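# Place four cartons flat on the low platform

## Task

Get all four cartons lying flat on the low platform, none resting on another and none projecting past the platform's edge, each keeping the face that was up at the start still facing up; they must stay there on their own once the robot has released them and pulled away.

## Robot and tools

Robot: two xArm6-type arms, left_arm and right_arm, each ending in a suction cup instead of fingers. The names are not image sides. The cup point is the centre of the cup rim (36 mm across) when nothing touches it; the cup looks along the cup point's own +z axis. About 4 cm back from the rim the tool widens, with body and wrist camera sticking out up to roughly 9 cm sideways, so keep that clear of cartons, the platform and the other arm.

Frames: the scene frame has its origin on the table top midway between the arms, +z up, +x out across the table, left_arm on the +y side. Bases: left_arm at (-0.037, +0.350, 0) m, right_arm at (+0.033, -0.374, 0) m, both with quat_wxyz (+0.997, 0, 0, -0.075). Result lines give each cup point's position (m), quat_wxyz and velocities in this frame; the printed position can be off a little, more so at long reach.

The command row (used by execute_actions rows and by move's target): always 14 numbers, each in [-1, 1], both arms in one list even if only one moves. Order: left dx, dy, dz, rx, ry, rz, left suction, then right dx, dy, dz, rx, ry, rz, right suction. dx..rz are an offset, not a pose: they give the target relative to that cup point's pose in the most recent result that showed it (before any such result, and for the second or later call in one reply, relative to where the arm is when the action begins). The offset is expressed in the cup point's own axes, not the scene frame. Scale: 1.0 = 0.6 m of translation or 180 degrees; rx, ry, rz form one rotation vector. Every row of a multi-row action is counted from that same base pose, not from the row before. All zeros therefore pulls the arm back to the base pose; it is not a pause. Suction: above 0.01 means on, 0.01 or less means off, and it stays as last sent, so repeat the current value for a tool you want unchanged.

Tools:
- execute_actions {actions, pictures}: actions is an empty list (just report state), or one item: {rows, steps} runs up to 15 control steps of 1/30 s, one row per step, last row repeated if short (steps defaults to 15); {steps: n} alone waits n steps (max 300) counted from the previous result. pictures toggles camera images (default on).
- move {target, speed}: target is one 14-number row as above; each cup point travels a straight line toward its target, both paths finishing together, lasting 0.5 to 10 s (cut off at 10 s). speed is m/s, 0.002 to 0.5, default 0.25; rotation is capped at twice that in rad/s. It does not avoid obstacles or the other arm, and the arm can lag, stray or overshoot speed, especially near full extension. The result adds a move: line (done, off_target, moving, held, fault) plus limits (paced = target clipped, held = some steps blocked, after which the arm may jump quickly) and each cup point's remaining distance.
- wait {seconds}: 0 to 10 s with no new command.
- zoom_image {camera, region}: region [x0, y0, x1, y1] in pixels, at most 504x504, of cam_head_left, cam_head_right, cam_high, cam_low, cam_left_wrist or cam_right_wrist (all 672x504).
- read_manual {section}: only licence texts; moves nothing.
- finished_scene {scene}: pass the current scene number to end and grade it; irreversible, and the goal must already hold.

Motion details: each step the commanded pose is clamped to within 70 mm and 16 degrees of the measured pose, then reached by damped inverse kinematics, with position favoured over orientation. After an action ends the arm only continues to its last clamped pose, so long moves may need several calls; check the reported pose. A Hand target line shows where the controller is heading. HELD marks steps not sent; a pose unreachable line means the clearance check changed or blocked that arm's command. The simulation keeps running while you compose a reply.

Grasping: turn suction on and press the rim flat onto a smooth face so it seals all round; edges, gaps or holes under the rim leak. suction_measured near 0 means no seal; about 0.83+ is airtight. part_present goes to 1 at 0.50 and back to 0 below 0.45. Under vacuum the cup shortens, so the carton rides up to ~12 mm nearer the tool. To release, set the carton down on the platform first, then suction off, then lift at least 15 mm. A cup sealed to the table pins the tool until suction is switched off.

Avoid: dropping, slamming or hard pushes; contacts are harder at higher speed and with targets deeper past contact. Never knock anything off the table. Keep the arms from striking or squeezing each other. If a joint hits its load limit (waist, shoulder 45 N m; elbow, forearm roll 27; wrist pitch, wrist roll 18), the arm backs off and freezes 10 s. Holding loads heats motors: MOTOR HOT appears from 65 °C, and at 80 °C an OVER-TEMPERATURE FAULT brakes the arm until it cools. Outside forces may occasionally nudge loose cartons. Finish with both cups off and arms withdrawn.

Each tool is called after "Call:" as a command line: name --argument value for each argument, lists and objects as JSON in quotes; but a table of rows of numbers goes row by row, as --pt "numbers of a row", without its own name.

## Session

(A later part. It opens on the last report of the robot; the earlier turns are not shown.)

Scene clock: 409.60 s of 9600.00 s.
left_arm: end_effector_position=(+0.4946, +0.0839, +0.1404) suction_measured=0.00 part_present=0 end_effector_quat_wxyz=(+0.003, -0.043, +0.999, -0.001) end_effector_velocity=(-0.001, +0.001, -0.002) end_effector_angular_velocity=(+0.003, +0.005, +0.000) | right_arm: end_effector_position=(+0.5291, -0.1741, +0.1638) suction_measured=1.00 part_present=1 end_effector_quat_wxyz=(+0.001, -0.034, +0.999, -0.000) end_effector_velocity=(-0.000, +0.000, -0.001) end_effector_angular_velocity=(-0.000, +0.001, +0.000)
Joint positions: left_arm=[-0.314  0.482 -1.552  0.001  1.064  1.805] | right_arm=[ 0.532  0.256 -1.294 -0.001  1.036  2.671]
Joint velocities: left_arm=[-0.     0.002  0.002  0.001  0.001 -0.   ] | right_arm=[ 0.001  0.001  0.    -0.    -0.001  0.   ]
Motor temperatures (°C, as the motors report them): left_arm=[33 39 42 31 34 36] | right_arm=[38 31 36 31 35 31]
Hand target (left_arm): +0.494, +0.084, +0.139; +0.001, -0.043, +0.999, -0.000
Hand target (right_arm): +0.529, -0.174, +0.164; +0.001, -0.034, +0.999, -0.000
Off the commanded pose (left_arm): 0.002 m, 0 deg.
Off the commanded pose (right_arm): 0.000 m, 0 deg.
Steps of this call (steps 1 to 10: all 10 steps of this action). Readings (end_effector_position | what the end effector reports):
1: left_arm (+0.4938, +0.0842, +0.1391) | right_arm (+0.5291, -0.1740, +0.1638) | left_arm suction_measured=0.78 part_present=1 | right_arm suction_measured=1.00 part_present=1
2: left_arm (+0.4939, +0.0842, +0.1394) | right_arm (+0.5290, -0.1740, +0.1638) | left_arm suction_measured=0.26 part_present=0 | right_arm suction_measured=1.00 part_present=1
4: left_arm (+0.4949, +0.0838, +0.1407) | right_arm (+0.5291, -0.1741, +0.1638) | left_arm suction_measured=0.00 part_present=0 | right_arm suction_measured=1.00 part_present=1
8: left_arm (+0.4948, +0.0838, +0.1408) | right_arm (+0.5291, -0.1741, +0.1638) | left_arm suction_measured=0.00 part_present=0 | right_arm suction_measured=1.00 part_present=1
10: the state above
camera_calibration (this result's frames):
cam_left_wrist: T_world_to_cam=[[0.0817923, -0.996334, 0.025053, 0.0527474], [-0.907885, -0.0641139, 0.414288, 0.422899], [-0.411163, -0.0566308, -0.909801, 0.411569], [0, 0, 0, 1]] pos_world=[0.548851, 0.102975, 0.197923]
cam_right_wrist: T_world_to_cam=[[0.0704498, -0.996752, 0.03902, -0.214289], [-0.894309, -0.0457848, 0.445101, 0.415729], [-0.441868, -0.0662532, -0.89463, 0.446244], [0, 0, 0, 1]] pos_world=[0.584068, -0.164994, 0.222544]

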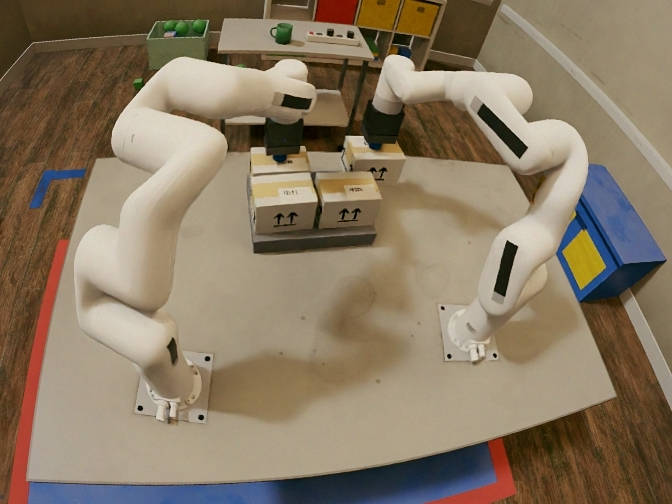

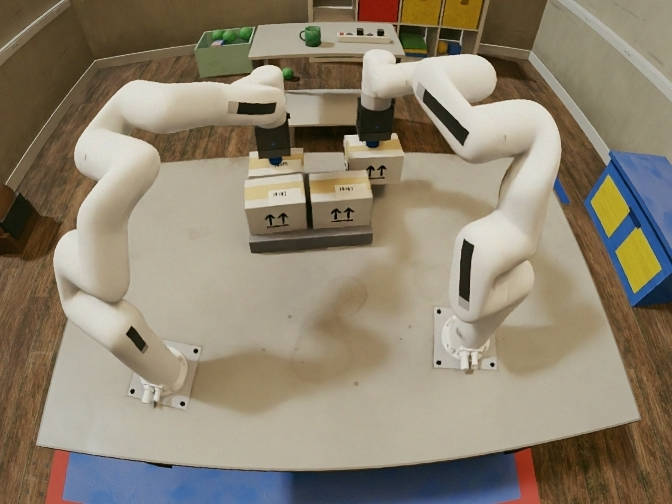

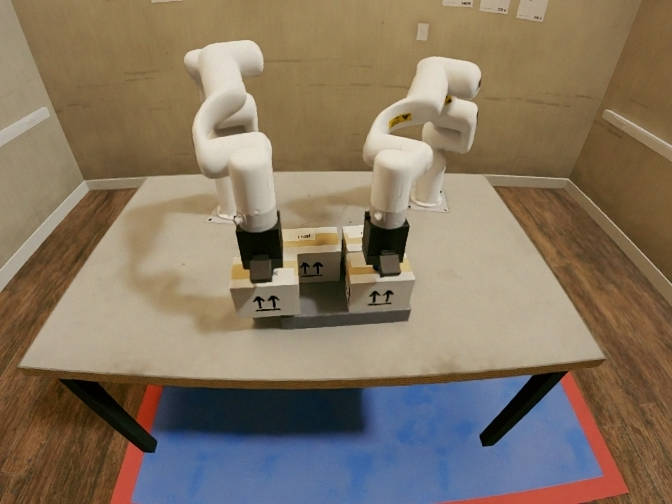

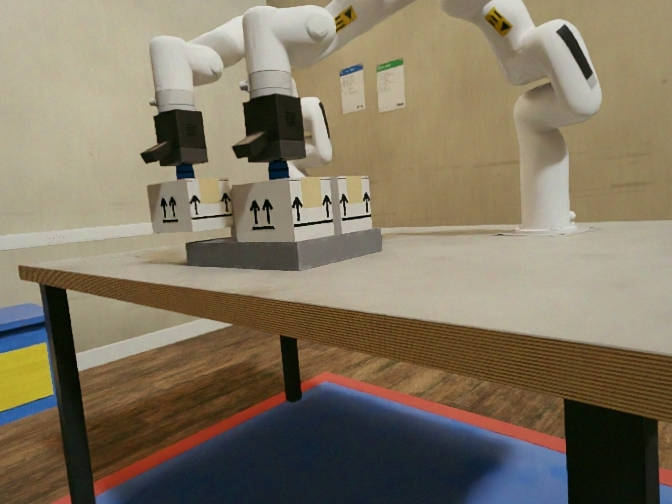

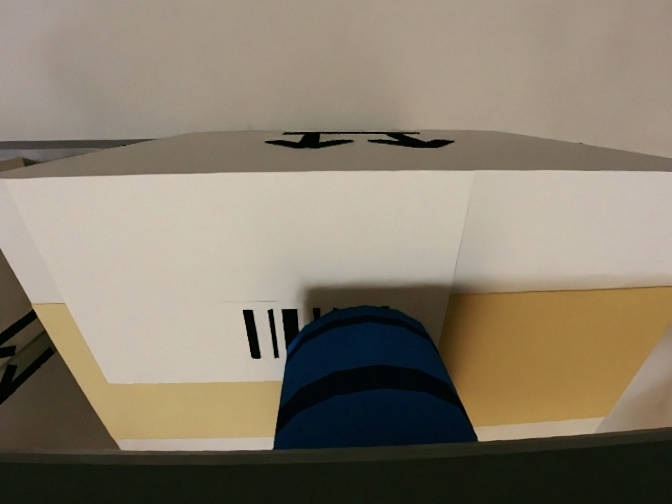

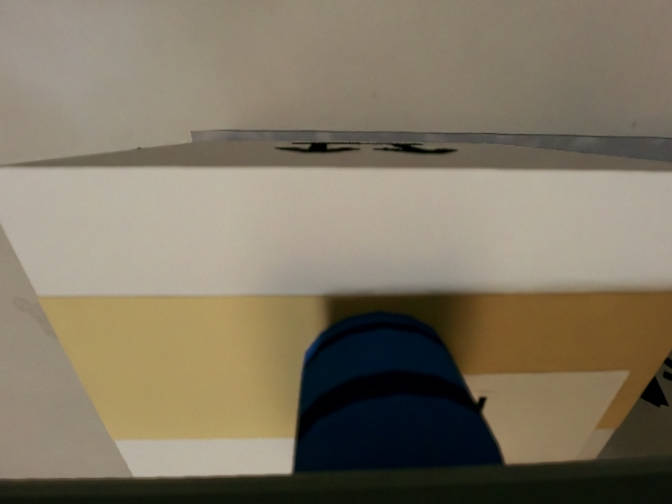

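Call:
move --target '[0, 0, -0.04, 0, 0, 0, 0, 0, 0, 0, 0, 0, 0, 1]' --speed 0.1

Call:
move --target '[0.1252, 0.3721, -0.1417, 0, 0, 0, 0, 0.0207, 0.175, 0.028, 0, 0, 0, 1]' --speed 0.3

Scene clock: 475.43 s of 9600.00 s.
left_arm: end_effector_position=(+0.4941, +0.0842, +0.1637) suction_measured=0.00 part_present=0 end_effector_quat_wxyz=(+0.002, -0.043, +0.999, -0.001) end_effector_velocity=(+0.002, -0.001, +0.004) end_effector_angular_velocity=(-0.004, -0.007, -0.001) | right_arm: end_effector_position=(+0.5291, -0.1741, +0.1638) suction_measured=1.00 part_present=1 end_effector_quat_wxyz=(+0.001, -0.034, +0.999, -0.000) end_effector_velocity=(+0.000, +0.000, -0.000) end_effector_angular_velocity=(+0.000, -0.001, +0.000)
Joint positions: left_arm=[-0.314  0.459 -1.587  0.001  1.123  1.805] | right_arm=[ 0.532  0.256 -1.294 -0.001  1.036  2.671]
Joint velocities: left_arm=[ 0.    -0.003 -0.005 -0.     0.     0.001] | right_arm=[ 0.    -0.     0.001 -0.    -0.002  0.   ]
Motor temperatures (°C, as the motors report them): left_arm=[33 38 39 31 34 36] | right_arm=[38 31 36 31 35 31]
Hand target (left_arm): +0.494, +0.084, +0.164; +0.003, -0.043, +0.999, -0.001
Hand target (right_arm): +0.529, -0.174, +0.164; +0.001, -0.034, +0.999, -0.000
Off the commanded pose (left_arm): 0.001 m, 0 deg.
Off the commanded pose (right_arm): 0.000 m, 0 deg.
After step 90, 61.97 s passed at rest.
move: done
camera_calibration (this result's frames):
cam_left_wrist: T_world_to_cam=[[0.0818896, -0.996348, 0.0241744, 0.0525714], [-0.907282, -0.0644868, 0.415549, 0.412362], [-0.412472, -0.0559621, -0.90925, 0.433011], [0, 0, 0, 1]] pos_world=[0.548428, 0.103203, 0.221087]
cam_right_wrist: T_world_to_cam=[[0.0704501, -0.996752, 0.0390199, -0.214289], [-0.894309, -0.0457852, 0.445101, 0.415729], [-0.441868, -0.0662532, -0.89463, 0.446244], [0, 0, 0, 1]] pos_world=[0.584068, -0.164994, 0.222544]

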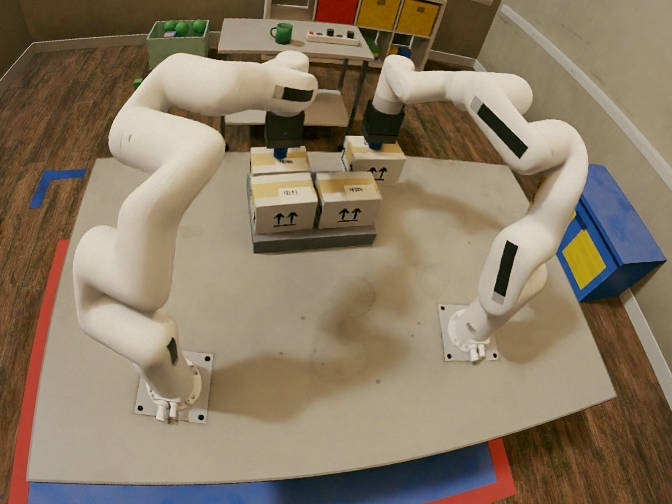

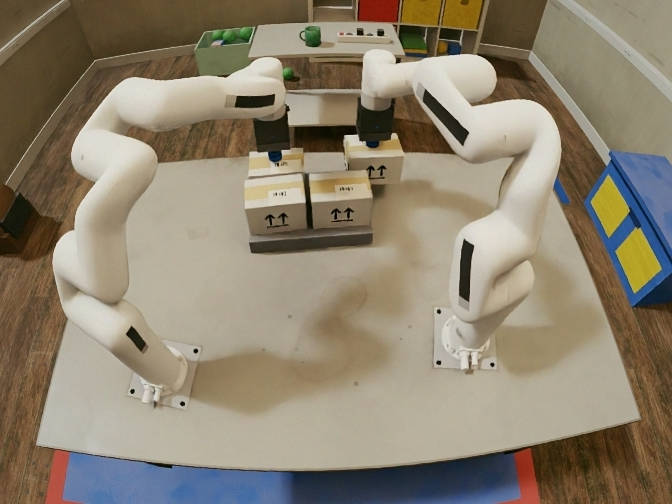

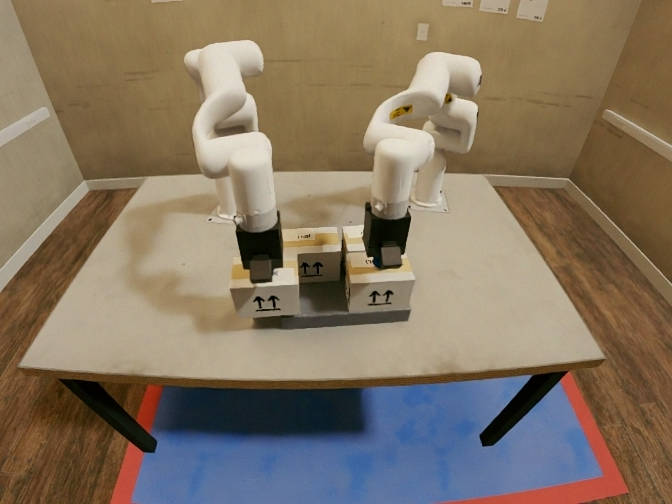

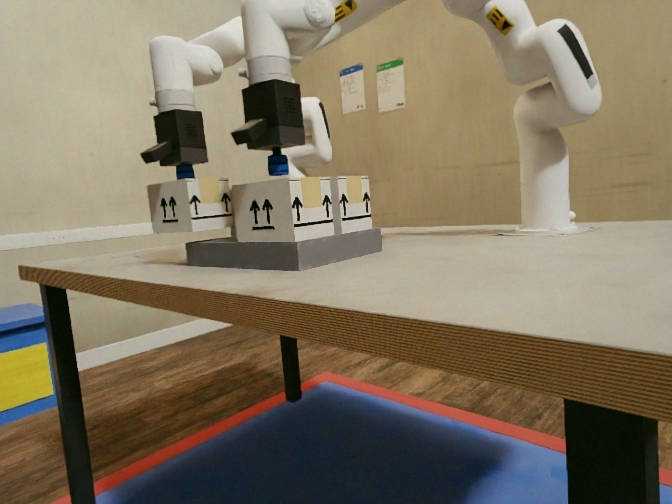

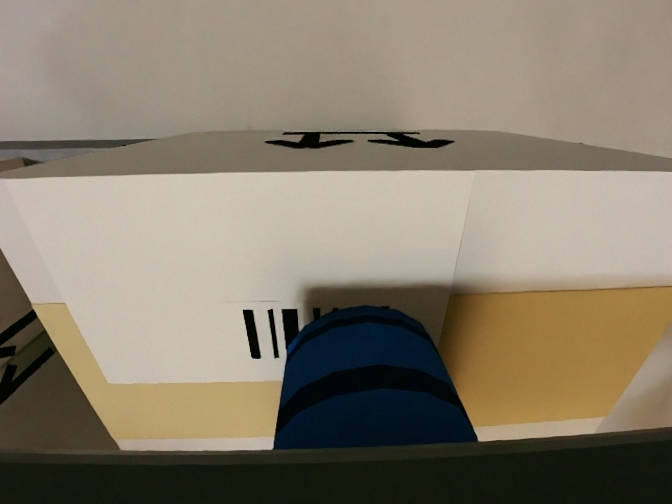

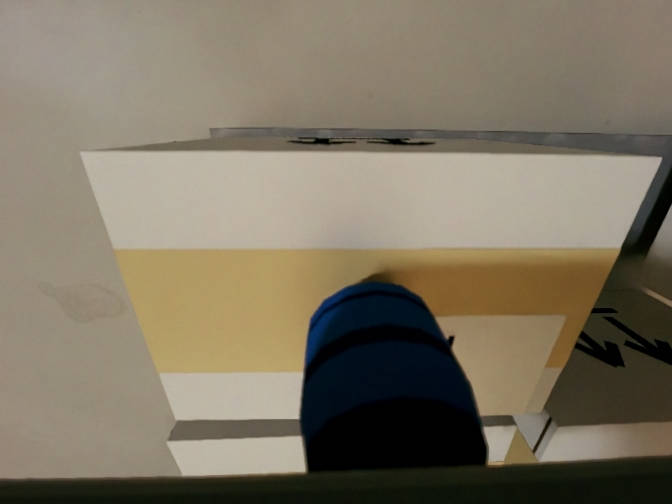

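Scene clock: 476.83 s of 9600.00 s.
left_arm: end_effector_position=(+0.3987, +0.2996, +0.2469) suction_measured=0.00 part_present=0 end_effector_quat_wxyz=(+0.001, -0.043, +0.999, -0.001) end_effector_velocity=(+0.000, +0.002, +0.002) end_effector_angular_velocity=(-0.001, -0.004, +0.003) | right_arm: end_effector_position=(+0.5097, -0.0701, +0.1470) suction_measured=1.00 part_present=1 end_effector_quat_wxyz=(+0.001, -0.034, +0.999, +0.000) end_effector_velocity=(-0.001, +0.001, -0.001) end_effector_angular_velocity=(-0.001, +0.003, +0.000)
Joint positions: left_arm=[ 0.037 -0.136 -1.065 -0.002  1.199  2.157] | right_arm=[ 0.716  0.375 -1.413 -0.001  1.036  2.856]
Joint velocities: left_arm=[ 0.004 -0.005 -0.001 -0.     0.001  0.002] | right_arm=[0.002 0.002 0.    0.001 0.001 0.001]
Motor temperatures (°C, as the motors report them): left_arm=[33 38 39 31 34 36] | right_arm=[38 31 36 31 35 31]
Hand target (left_arm): +0.399, +0.300, +0.247; +0.002, -0.043, +0.999, -0.001
Hand target (right_arm): +0.510, -0.070, +0.147; +0.001, -0.034, +0.999, +0.000
Off the commanded pose (left_arm): 0.002 m, 0 deg.
Off the commanded pose (right_arm): 0.000 m, 0 deg.
move: done
camera_calibration (this result's frames):
cam_left_wrist: T_world_to_cam=[[0.0815083, -0.996362, 0.0248985, 0.272982], [-0.906645, -0.0637471, 0.417051, 0.304273], [-0.413946, -0.0565672, -0.908542, 0.482057], [0, 0, 0, 1]] pos_world=[0.453163, 0.318654, 0.304275]
cam_right_wrist: T_world_to_cam=[[0.0701355, -0.996801, 0.0383194, -0.108392], [-0.894358, -0.0458208, 0.444999, 0.410618], [-0.44182, -0.0654814, -0.894711, 0.429619], [0, 0, 0, 1]] pos_world=[0.564655, -0.0610986, 0.205814]

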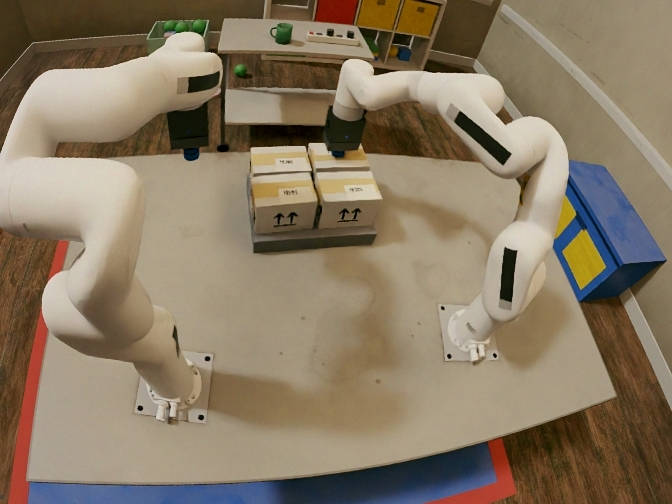

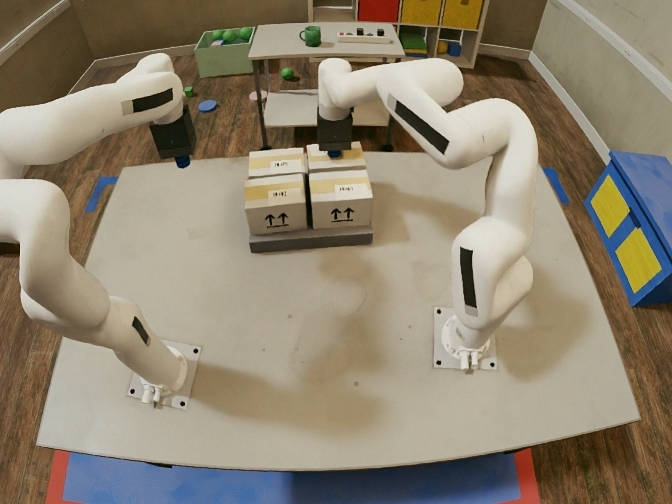

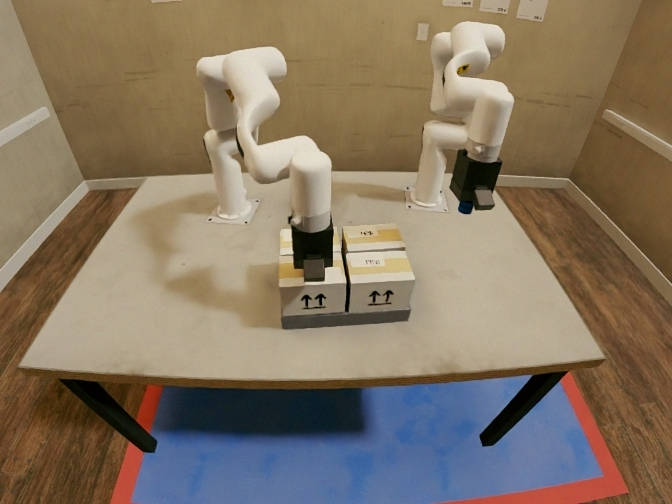

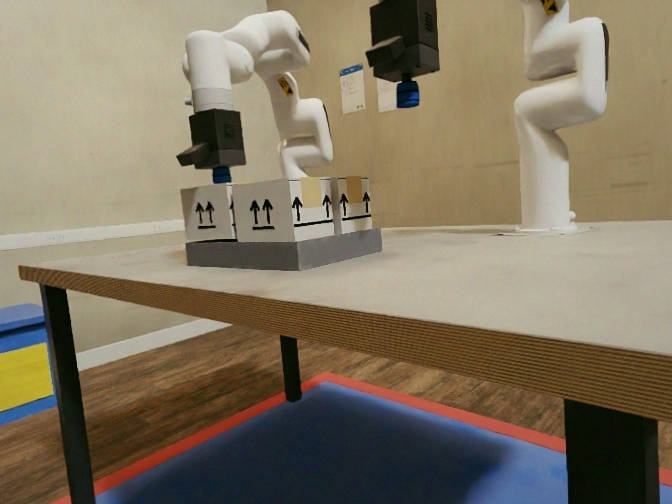

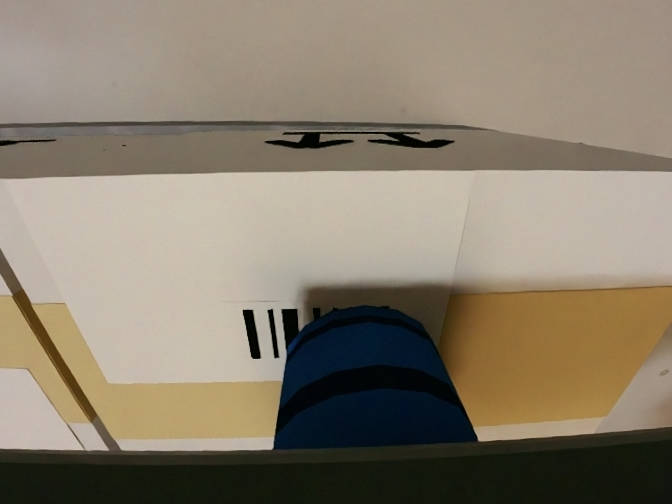

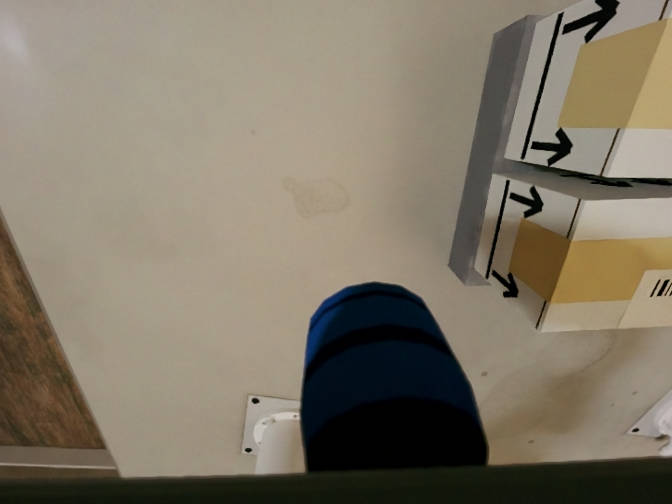

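Call:
zoom_image --camera "cam_left_wrist" --region '[400, 105, 560, 165]'

Call:
zoom_image --camera "cam_left_wrist" --region '[110, 105, 270, 165]'

Call:
zoom_image --camera "cam_high" --region '[265, 240, 425, 340]'

Call:
zoom_image --camera "cam_low" --region '[165, 170, 325, 280]'

Region (400, 105, 560, 165) of cam_left_wrist's 672x504 image, scaled by 3.150, with more detail than that image has; it fills the top 189 rows of this view, and the rest is white.

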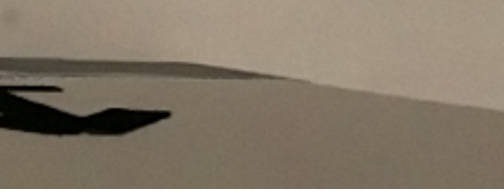

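Region (110, 105, 270, 165) of cam_left_wrist's 672x504 image, scaled by 3.150, with more detail than that image has; it fills the top 189 rows of this view, and the rest is white.

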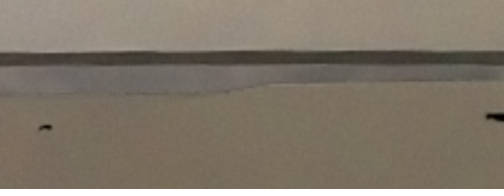

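Region (265, 240, 425, 340) of cam_high's 672x504 image, scaled by 3.150, with more detail than that image has; it fills the top 315 rows of this view, and the rest is white.

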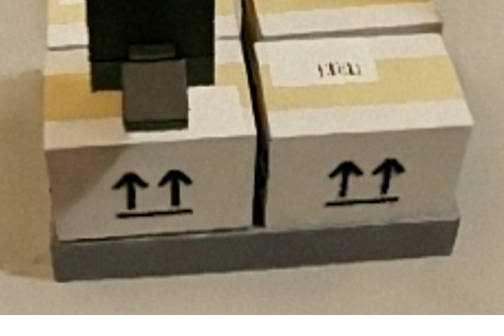

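Region (165, 170, 325, 280) of cam_low's 672x504 image, scaled by 3.150, with more detail than that image has; it fills the top 346 rows of this view, and the rest is white.

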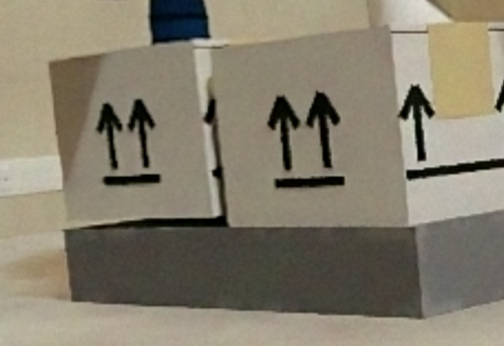

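Call:
move --target '[0, 0, 0, 0, 0, 0, 0, 0.008, 0.0067, 0.0125, 0, 0, 0.0065, 1]' --speed 0.02

Scene clock: 529.63 s of 9600.00 s.
left_arm: end_effector_position=(+0.3987, +0.2996, +0.2469) suction_measured=0.00 part_present=0 end_effector_quat_wxyz=(+0.001, -0.043, +0.999, -0.001) end_effector_velocity=(-0.000, +0.000, +0.000) end_effector_angular_velocity=(+0.000, +0.000, +0.001) | right_arm: end_effector_position=(+0.5053, -0.0663, +0.1407) suction_measured=1.00 part_present=1 end_effector_quat_wxyz=(+0.002, -0.024, +1.000, +0.001) end_effector_velocity=(-0.001, -0.000, -0.002) end_effector_angular_velocity=(-0.001, +0.001, -0.006)
Joint positions: left_arm=[ 0.037 -0.136 -1.065 -0.002  1.199  2.157] | right_arm=[ 0.726  0.375 -1.394 -0.001  1.014  2.886]
Joint velocities: left_arm=[-0.    -0.    -0.     0.     0.    -0.001] | right_arm=[ 0.    -0.     0.005 -0.001 -0.004  0.006]
Motor temperatures (°C, as the motors report them): left_arm=[33 38 41 31 34 36] | right_arm=[38 32 37 31 35 31]
Hand target (left_arm): +0.399, +0.300, +0.247; +0.001, -0.043, +0.999, -0.001
Hand target (right_arm): +0.505, -0.066, +0.140; +0.001, -0.024, +1.000, +0.000
Off the commanded pose (left_arm): 0.000 m, 0 deg.
Off the commanded pose (right_arm): 0.001 m, 0 deg.
After step 90, 49.07 s passed at rest.
move: done
camera_calibration (this result's frames):
cam_left_wrist: T_world_to_cam=[[0.0815134, -0.996361, 0.0248993, 0.272984], [-0.906646, -0.0637516, 0.417048, 0.304274], [-0.413943, -0.0565699, -0.908543, 0.482058], [0, 0, 0, 1]] pos_world=[0.453162, 0.318659, 0.304277]
cam_right_wrist: T_world_to_cam=[[0.0499298, -0.998063, 0.0371215, -0.0936761], [-0.895984, -0.0283397, 0.443181, 0.411915], [-0.44127, -0.0553882, -0.895663, 0.422786], [0, 0, 0, 1]] pos_world=[0.560309, -0.0584038, 0.199599]

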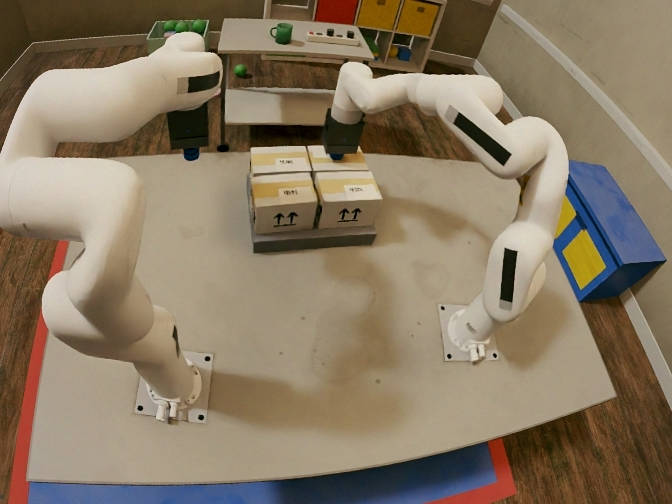

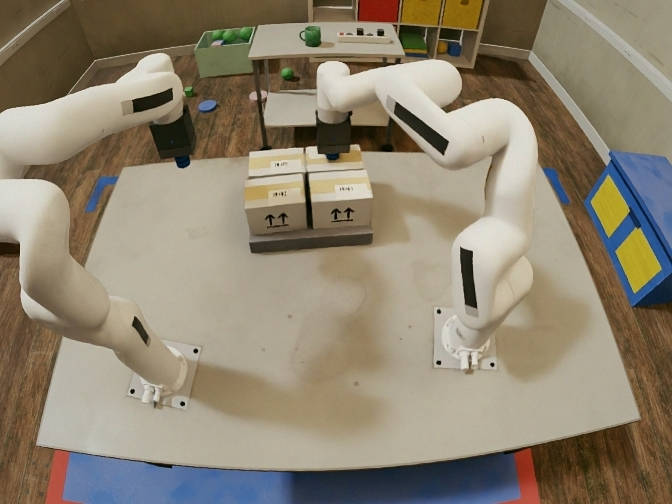

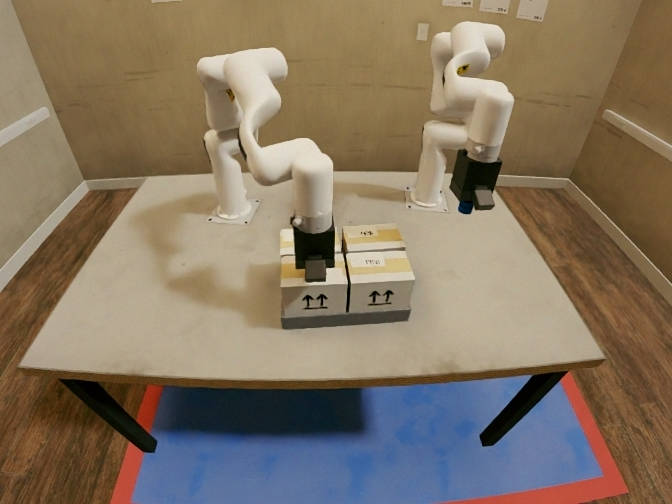

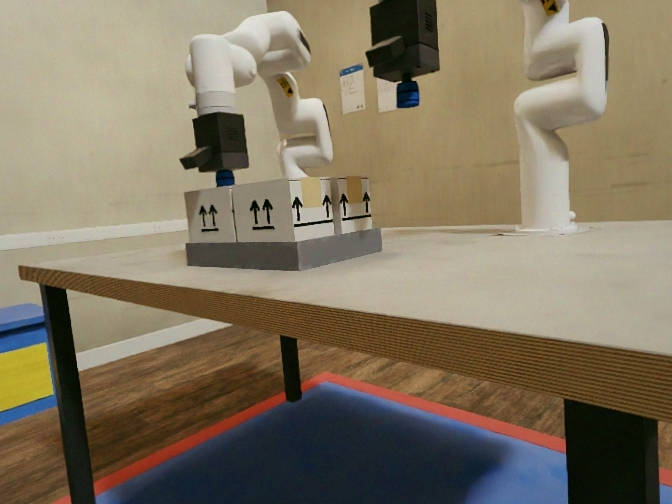

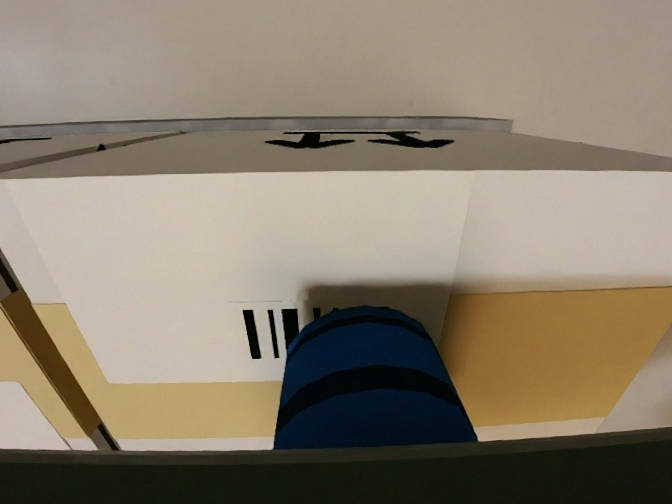

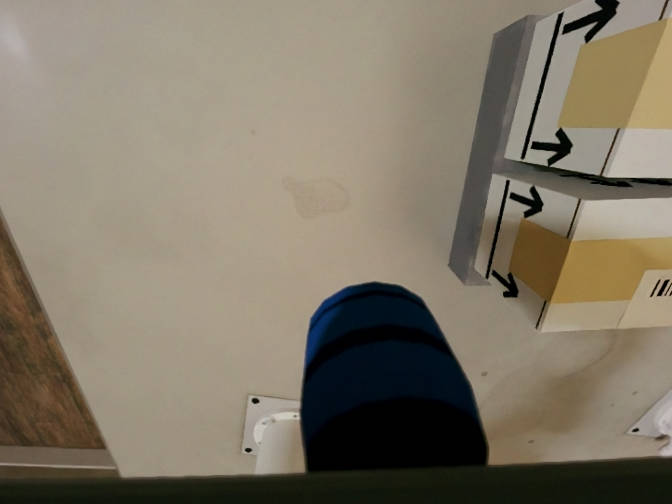

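Call:
execute_actions --actions '[{"rows": [[0, 0, 0, 0, 0, 0, 0, 0, 0, 0, 0, 0, 0, 0]], "steps": 5}]' --pictures false

Call:
move --target '[0, 0, 0, 0, 0, 0, 0, 0, 0, -0.035, 0, 0, 0, 0]' --speed 0.1

Call:
move --target '[0, 0, 0, 0, 0, 0, 0, 0.0992, -0.329, -0.1333, 0, 0, 0, 0]' --speed 0.35

Scene clock: 544.57 s of 9600.00 s.
left_arm: end_effector_position=(+0.3987, +0.2996, +0.2469) suction_measured=0.00 part_present=0 end_effector_quat_wxyz=(+0.001, -0.043, +0.999, -0.001) end_effector_velocity=(-0.000, -0.000, +0.000) end_effector_angular_velocity=(-0.000, -0.000, -0.001) | right_arm: end_effector_position=(+0.5051, -0.0654, +0.1411) suction_measured=0.00 part_present=0 end_effector_quat_wxyz=(+0.003, -0.024, +1.000, +0.001) end_effector_velocity=(+0.003, +0.000, +0.008) end_effector_angular_velocity=(+0.005, -0.011, +0.001)
Joint positions: left_arm=[ 0.037 -0.136 -1.065 -0.002  1.199  2.157] | right_arm=[ 0.728  0.375 -1.394 -0.001  1.013  2.886]
Joint velocities: left_arm=[ 0.    -0.     0.    -0.    -0.     0.001] | right_arm=[-0.002 -0.01  -0.007 -0.002  0.006 -0.002]
Motor temperatures (°C, as the motors report them): left_arm=[33 38 41 31 34 36] | right_arm=[38 31 35 31 35 31]
Hand target (left_arm): +0.399, +0.300, +0.247; +0.001, -0.043, +0.999, -0.001
Hand target (right_arm): +0.505, -0.066, +0.141; +0.002, -0.024, +1.000, +0.001
Off the commanded pose (left_arm): 0.000 m, 0 deg.
Off the commanded pose (right_arm): 0.001 m, 0 deg.
Steps of this call (steps 1 to 90: nothing new was sent; then 11.77 s passed at rest; steps 91 to 95: all 5 steps of this action). Readings (end_effector_position | what the end effector reports):
91: left_arm (+0.3987, +0.2996, +0.2469) | right_arm (+0.5047, -0.0664, +0.1397) | left_arm suction_measured=0.00 part_present=0 | right_arm suction_measured=0.73 part_present=1
92: left_arm (+0.3987, +0.2996, +0.2469) | right_arm (+0.5047, -0.0664, +0.1400) | left_arm suction_measured=0.00 part_present=0 | right_arm suction_measured=0.23 part_present=0
94: left_arm (+0.3987, +0.2996, +0.2469) | right_arm (+0.5049, -0.0656, +0.1406) | left_arm suction_measured=0.00 part_present=0 | right_arm suction_measured=0.00 part_present=0
95: the state above

Scene clock: 545.67 s of 9600.00 s.
left_arm: end_effector_position=(+0.3987, +0.2996, +0.2469) suction_measured=0.00 part_present=0 end_effector_quat_wxyz=(+0.001, -0.043, +0.999, -0.001) end_effector_velocity=(+0.000, +0.000, +0.000) end_effector_angular_velocity=(+0.001, -0.002, +0.000) | right_arm: end_effector_position=(+0.5048, -0.0661, +0.1612) suction_measured=0.00 part_present=0 end_effector_quat_wxyz=(+0.002, -0.024, +1.000, +0.001) end_effector_velocity=(+0.001, +0.001, +0.003) end_effector_angular_velocity=(+0.002, -0.007, +0.001)
Joint positions: left_arm=[ 0.037 -0.136 -1.065 -0.002  1.199  2.157] | right_arm=[ 0.727  0.353 -1.423 -0.001  1.066  2.886]
Joint velocities: left_arm=[ 0.    -0.     0.     0.001 -0.002 -0.   ] | right_arm=[ 0.001 -0.003 -0.005 -0.002  0.001  0.   ]
Motor temperatures (°C, as the motors report them): left_arm=[33 38 41 31 34 36] | right_arm=[38 31 35 31 35 31]
Hand target (left_arm): +0.399, +0.300, +0.247; +0.001, -0.043, +0.999, -0.001
Hand target (right_arm): +0.505, -0.066, +0.162; +0.002, -0.024, +1.000, +0.001
Off the commanded pose (left_arm): 0.000 m, 0 deg.
Off the commanded pose (right_arm): 0.001 m, 0 deg.
move: done
camera_calibration (this result's frames):
cam_left_wrist: T_world_to_cam=[[0.0815137, -0.996361, 0.0248993, 0.272984], [-0.906646, -0.0637519, 0.417048, 0.304274], [-0.413943, -0.05657, -0.908543, 0.482058], [0, 0, 0, 1]] pos_world=[0.453162, 0.318659, 0.304277]
cam_right_wrist: T_world_to_cam=[[0.0503193, -0.998031, 0.0374527, -0.0945182], [-0.895567, -0.0284909, 0.444014, 0.402089], [-0.442072, -0.0558839, -0.895237, 0.441304], [0, 0, 0, 1]] pos_world=[0.559941, -0.0582144, 0.220078]

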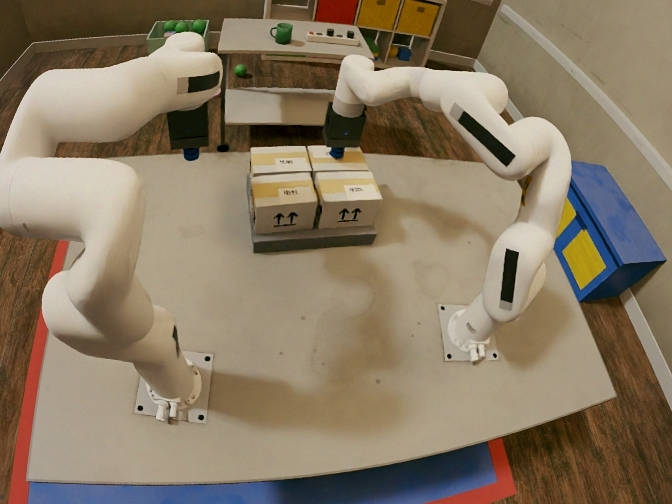

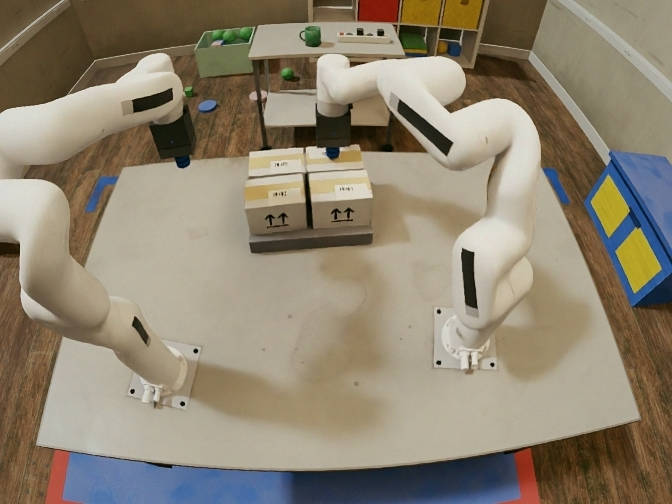

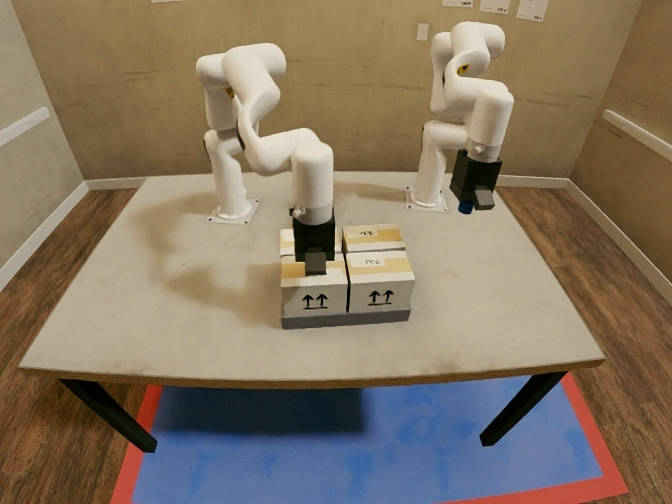

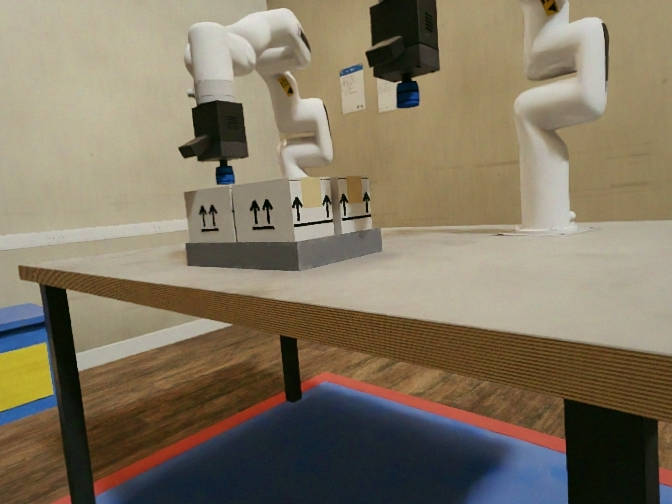

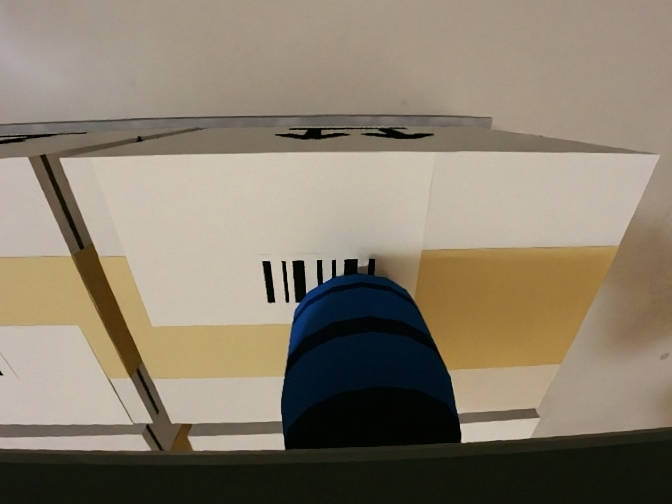

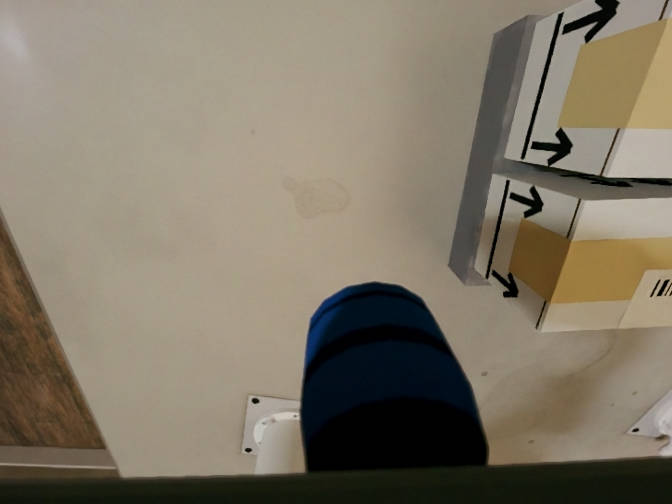

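Scene clock: 546.90 s of 9600.00 s.
left_arm: end_effector_position=(+0.3987, +0.2996, +0.2469) suction_measured=0.00 part_present=0 end_effector_quat_wxyz=(+0.001, -0.043, +0.999, -0.001) end_effector_velocity=(+0.000, -0.000, +0.000) end_effector_angular_velocity=(-0.000, -0.001, +0.001) | right_arm: end_effector_position=(+0.4546, -0.2662, +0.2408) suction_measured=0.00 part_present=0 end_effector_quat_wxyz=(+0.001, -0.024, +1.000, -0.000) end_effector_velocity=(+0.001, -0.002, +0.003) end_effector_angular_velocity=(+0.001, -0.006, -0.000)
Joint positions: left_arm=[ 0.037 -0.136 -1.065 -0.002  1.199  2.157] | right_arm=[ 0.399 -0.144 -1.039 -0.001  1.181  2.558]
Joint velocities: left_arm=[ 0.    -0.     0.    -0.    -0.001 -0.001] | right_arm=[-0.003 -0.006 -0.001 -0.001  0.    -0.003]
Motor temperatures (°C, as the motors report them): left_arm=[33 38 41 31 34 36] | right_arm=[38 31 35 31 35 31]
Hand target (left_arm): +0.399, +0.300, +0.247; +0.001, -0.043, +0.999, -0.001
Hand target (right_arm): +0.455, -0.267, +0.241; +0.002, -0.024, +1.000, -0.000
Off the commanded pose (left_arm): 0.000 m, 0 deg.
Off the commanded pose (right_arm): 0.000 m, 0 deg.
move: done
camera_calibration (this result's frames):
cam_left_wrist: T_world_to_cam=[[0.0815138, -0.996361, 0.0248994, 0.272984], [-0.906646, -0.0637519, 0.417048, 0.304274], [-0.413943, -0.0565701, -0.908543, 0.482058], [0, 0, 0, 1]] pos_world=[0.453162, 0.318659, 0.304277]
cam_right_wrist: T_world_to_cam=[[0.0507124, -0.997954, 0.0389358, -0.295238], [-0.895138, -0.0281296, 0.444901, 0.315812], [-0.442896, -0.0574149, -0.894733, 0.478968], [0, 0, 0, 1]] pos_world=[0.509801, -0.25825, 0.299539]

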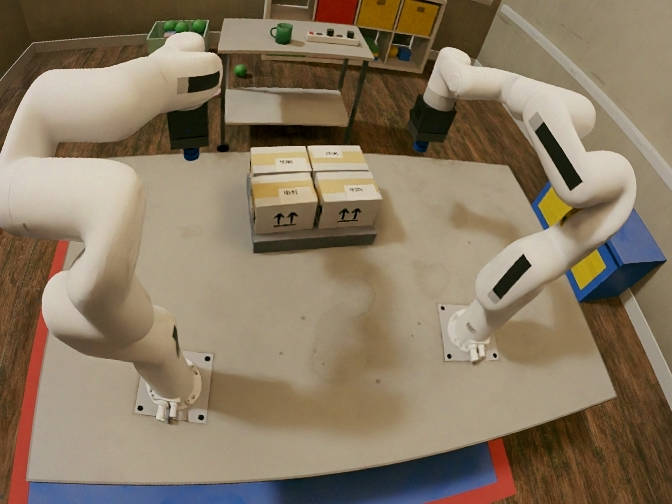

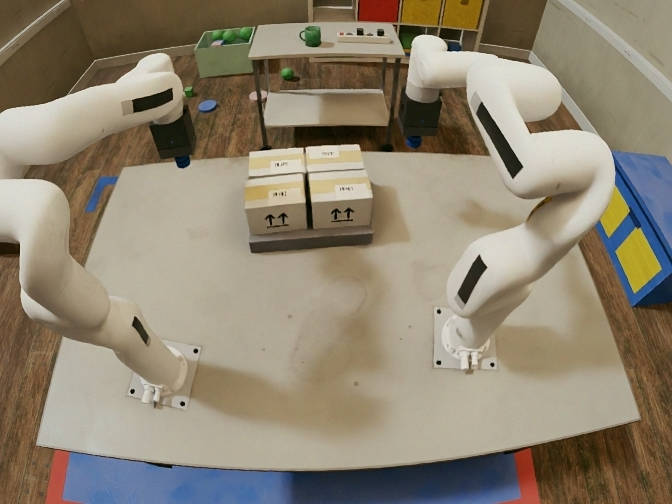

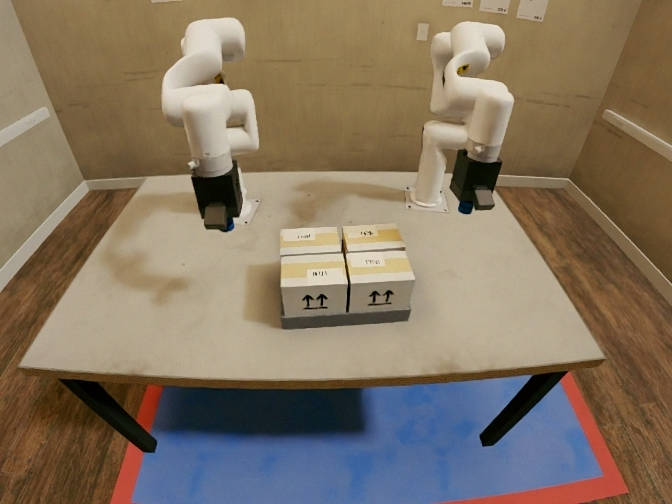

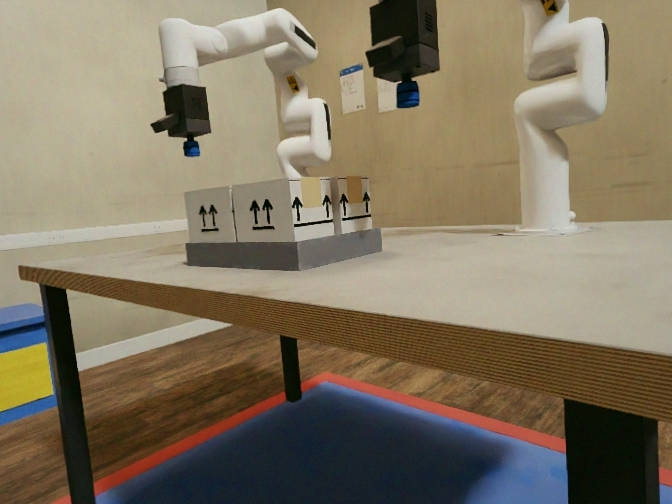

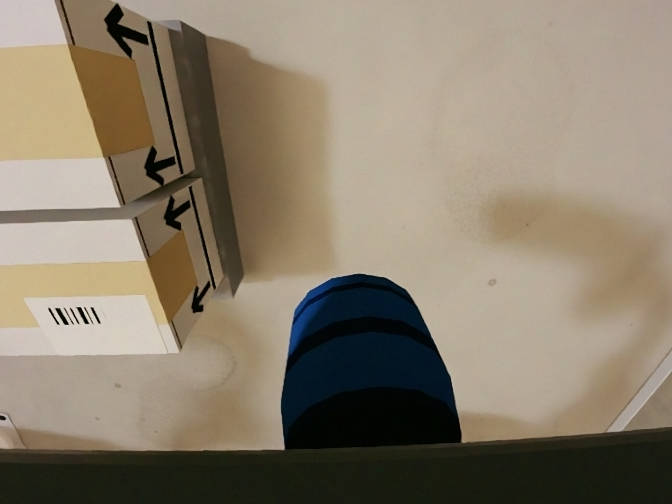

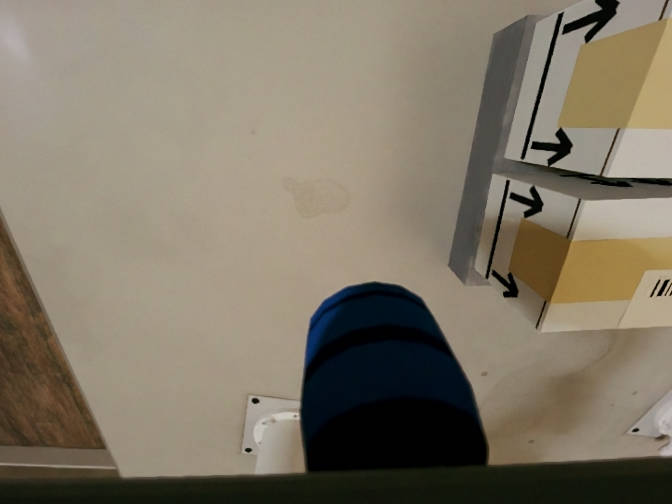

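Let me verify edge margins closely on both sides before finishing.

Call:
zoom_image --camera "cam_right_wrist" --region '[430, 0, 580, 300]'

Call:
zoom_image --camera "cam_left_wrist" --region '[130, 0, 280, 310]'

Call:
zoom_image --camera "cam_right_wrist" --region '[460, 140, 540, 210]'

Region (430, 0, 580, 300) of cam_right_wrist's 672x504 image, scaled by 1.680, with more detail than that image has.

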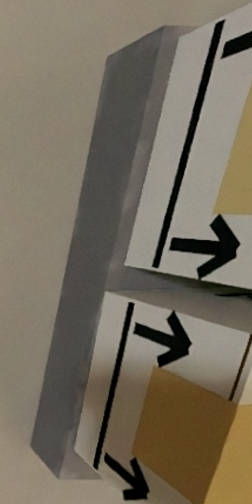

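Region (130, 0, 280, 310) of cam_left_wrist's 672x504 image, scaled by 1.626, with more detail than that image has; it fills the left 244 columns of this view, and the rest is white.

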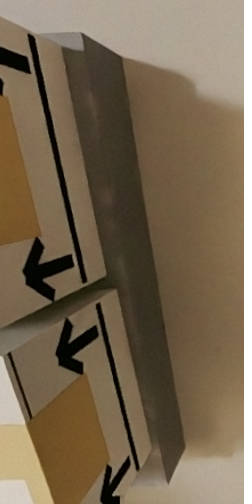

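Region (460, 140, 540, 210) of cam_right_wrist's 672x504 image, scaled by 6.300, with more detail than that image has; it fills the top 441 rows of this view, and the rest is white.

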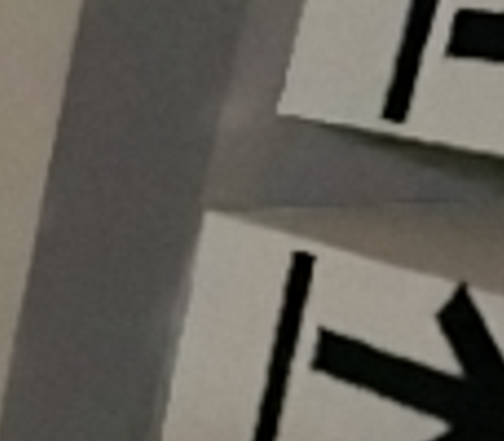

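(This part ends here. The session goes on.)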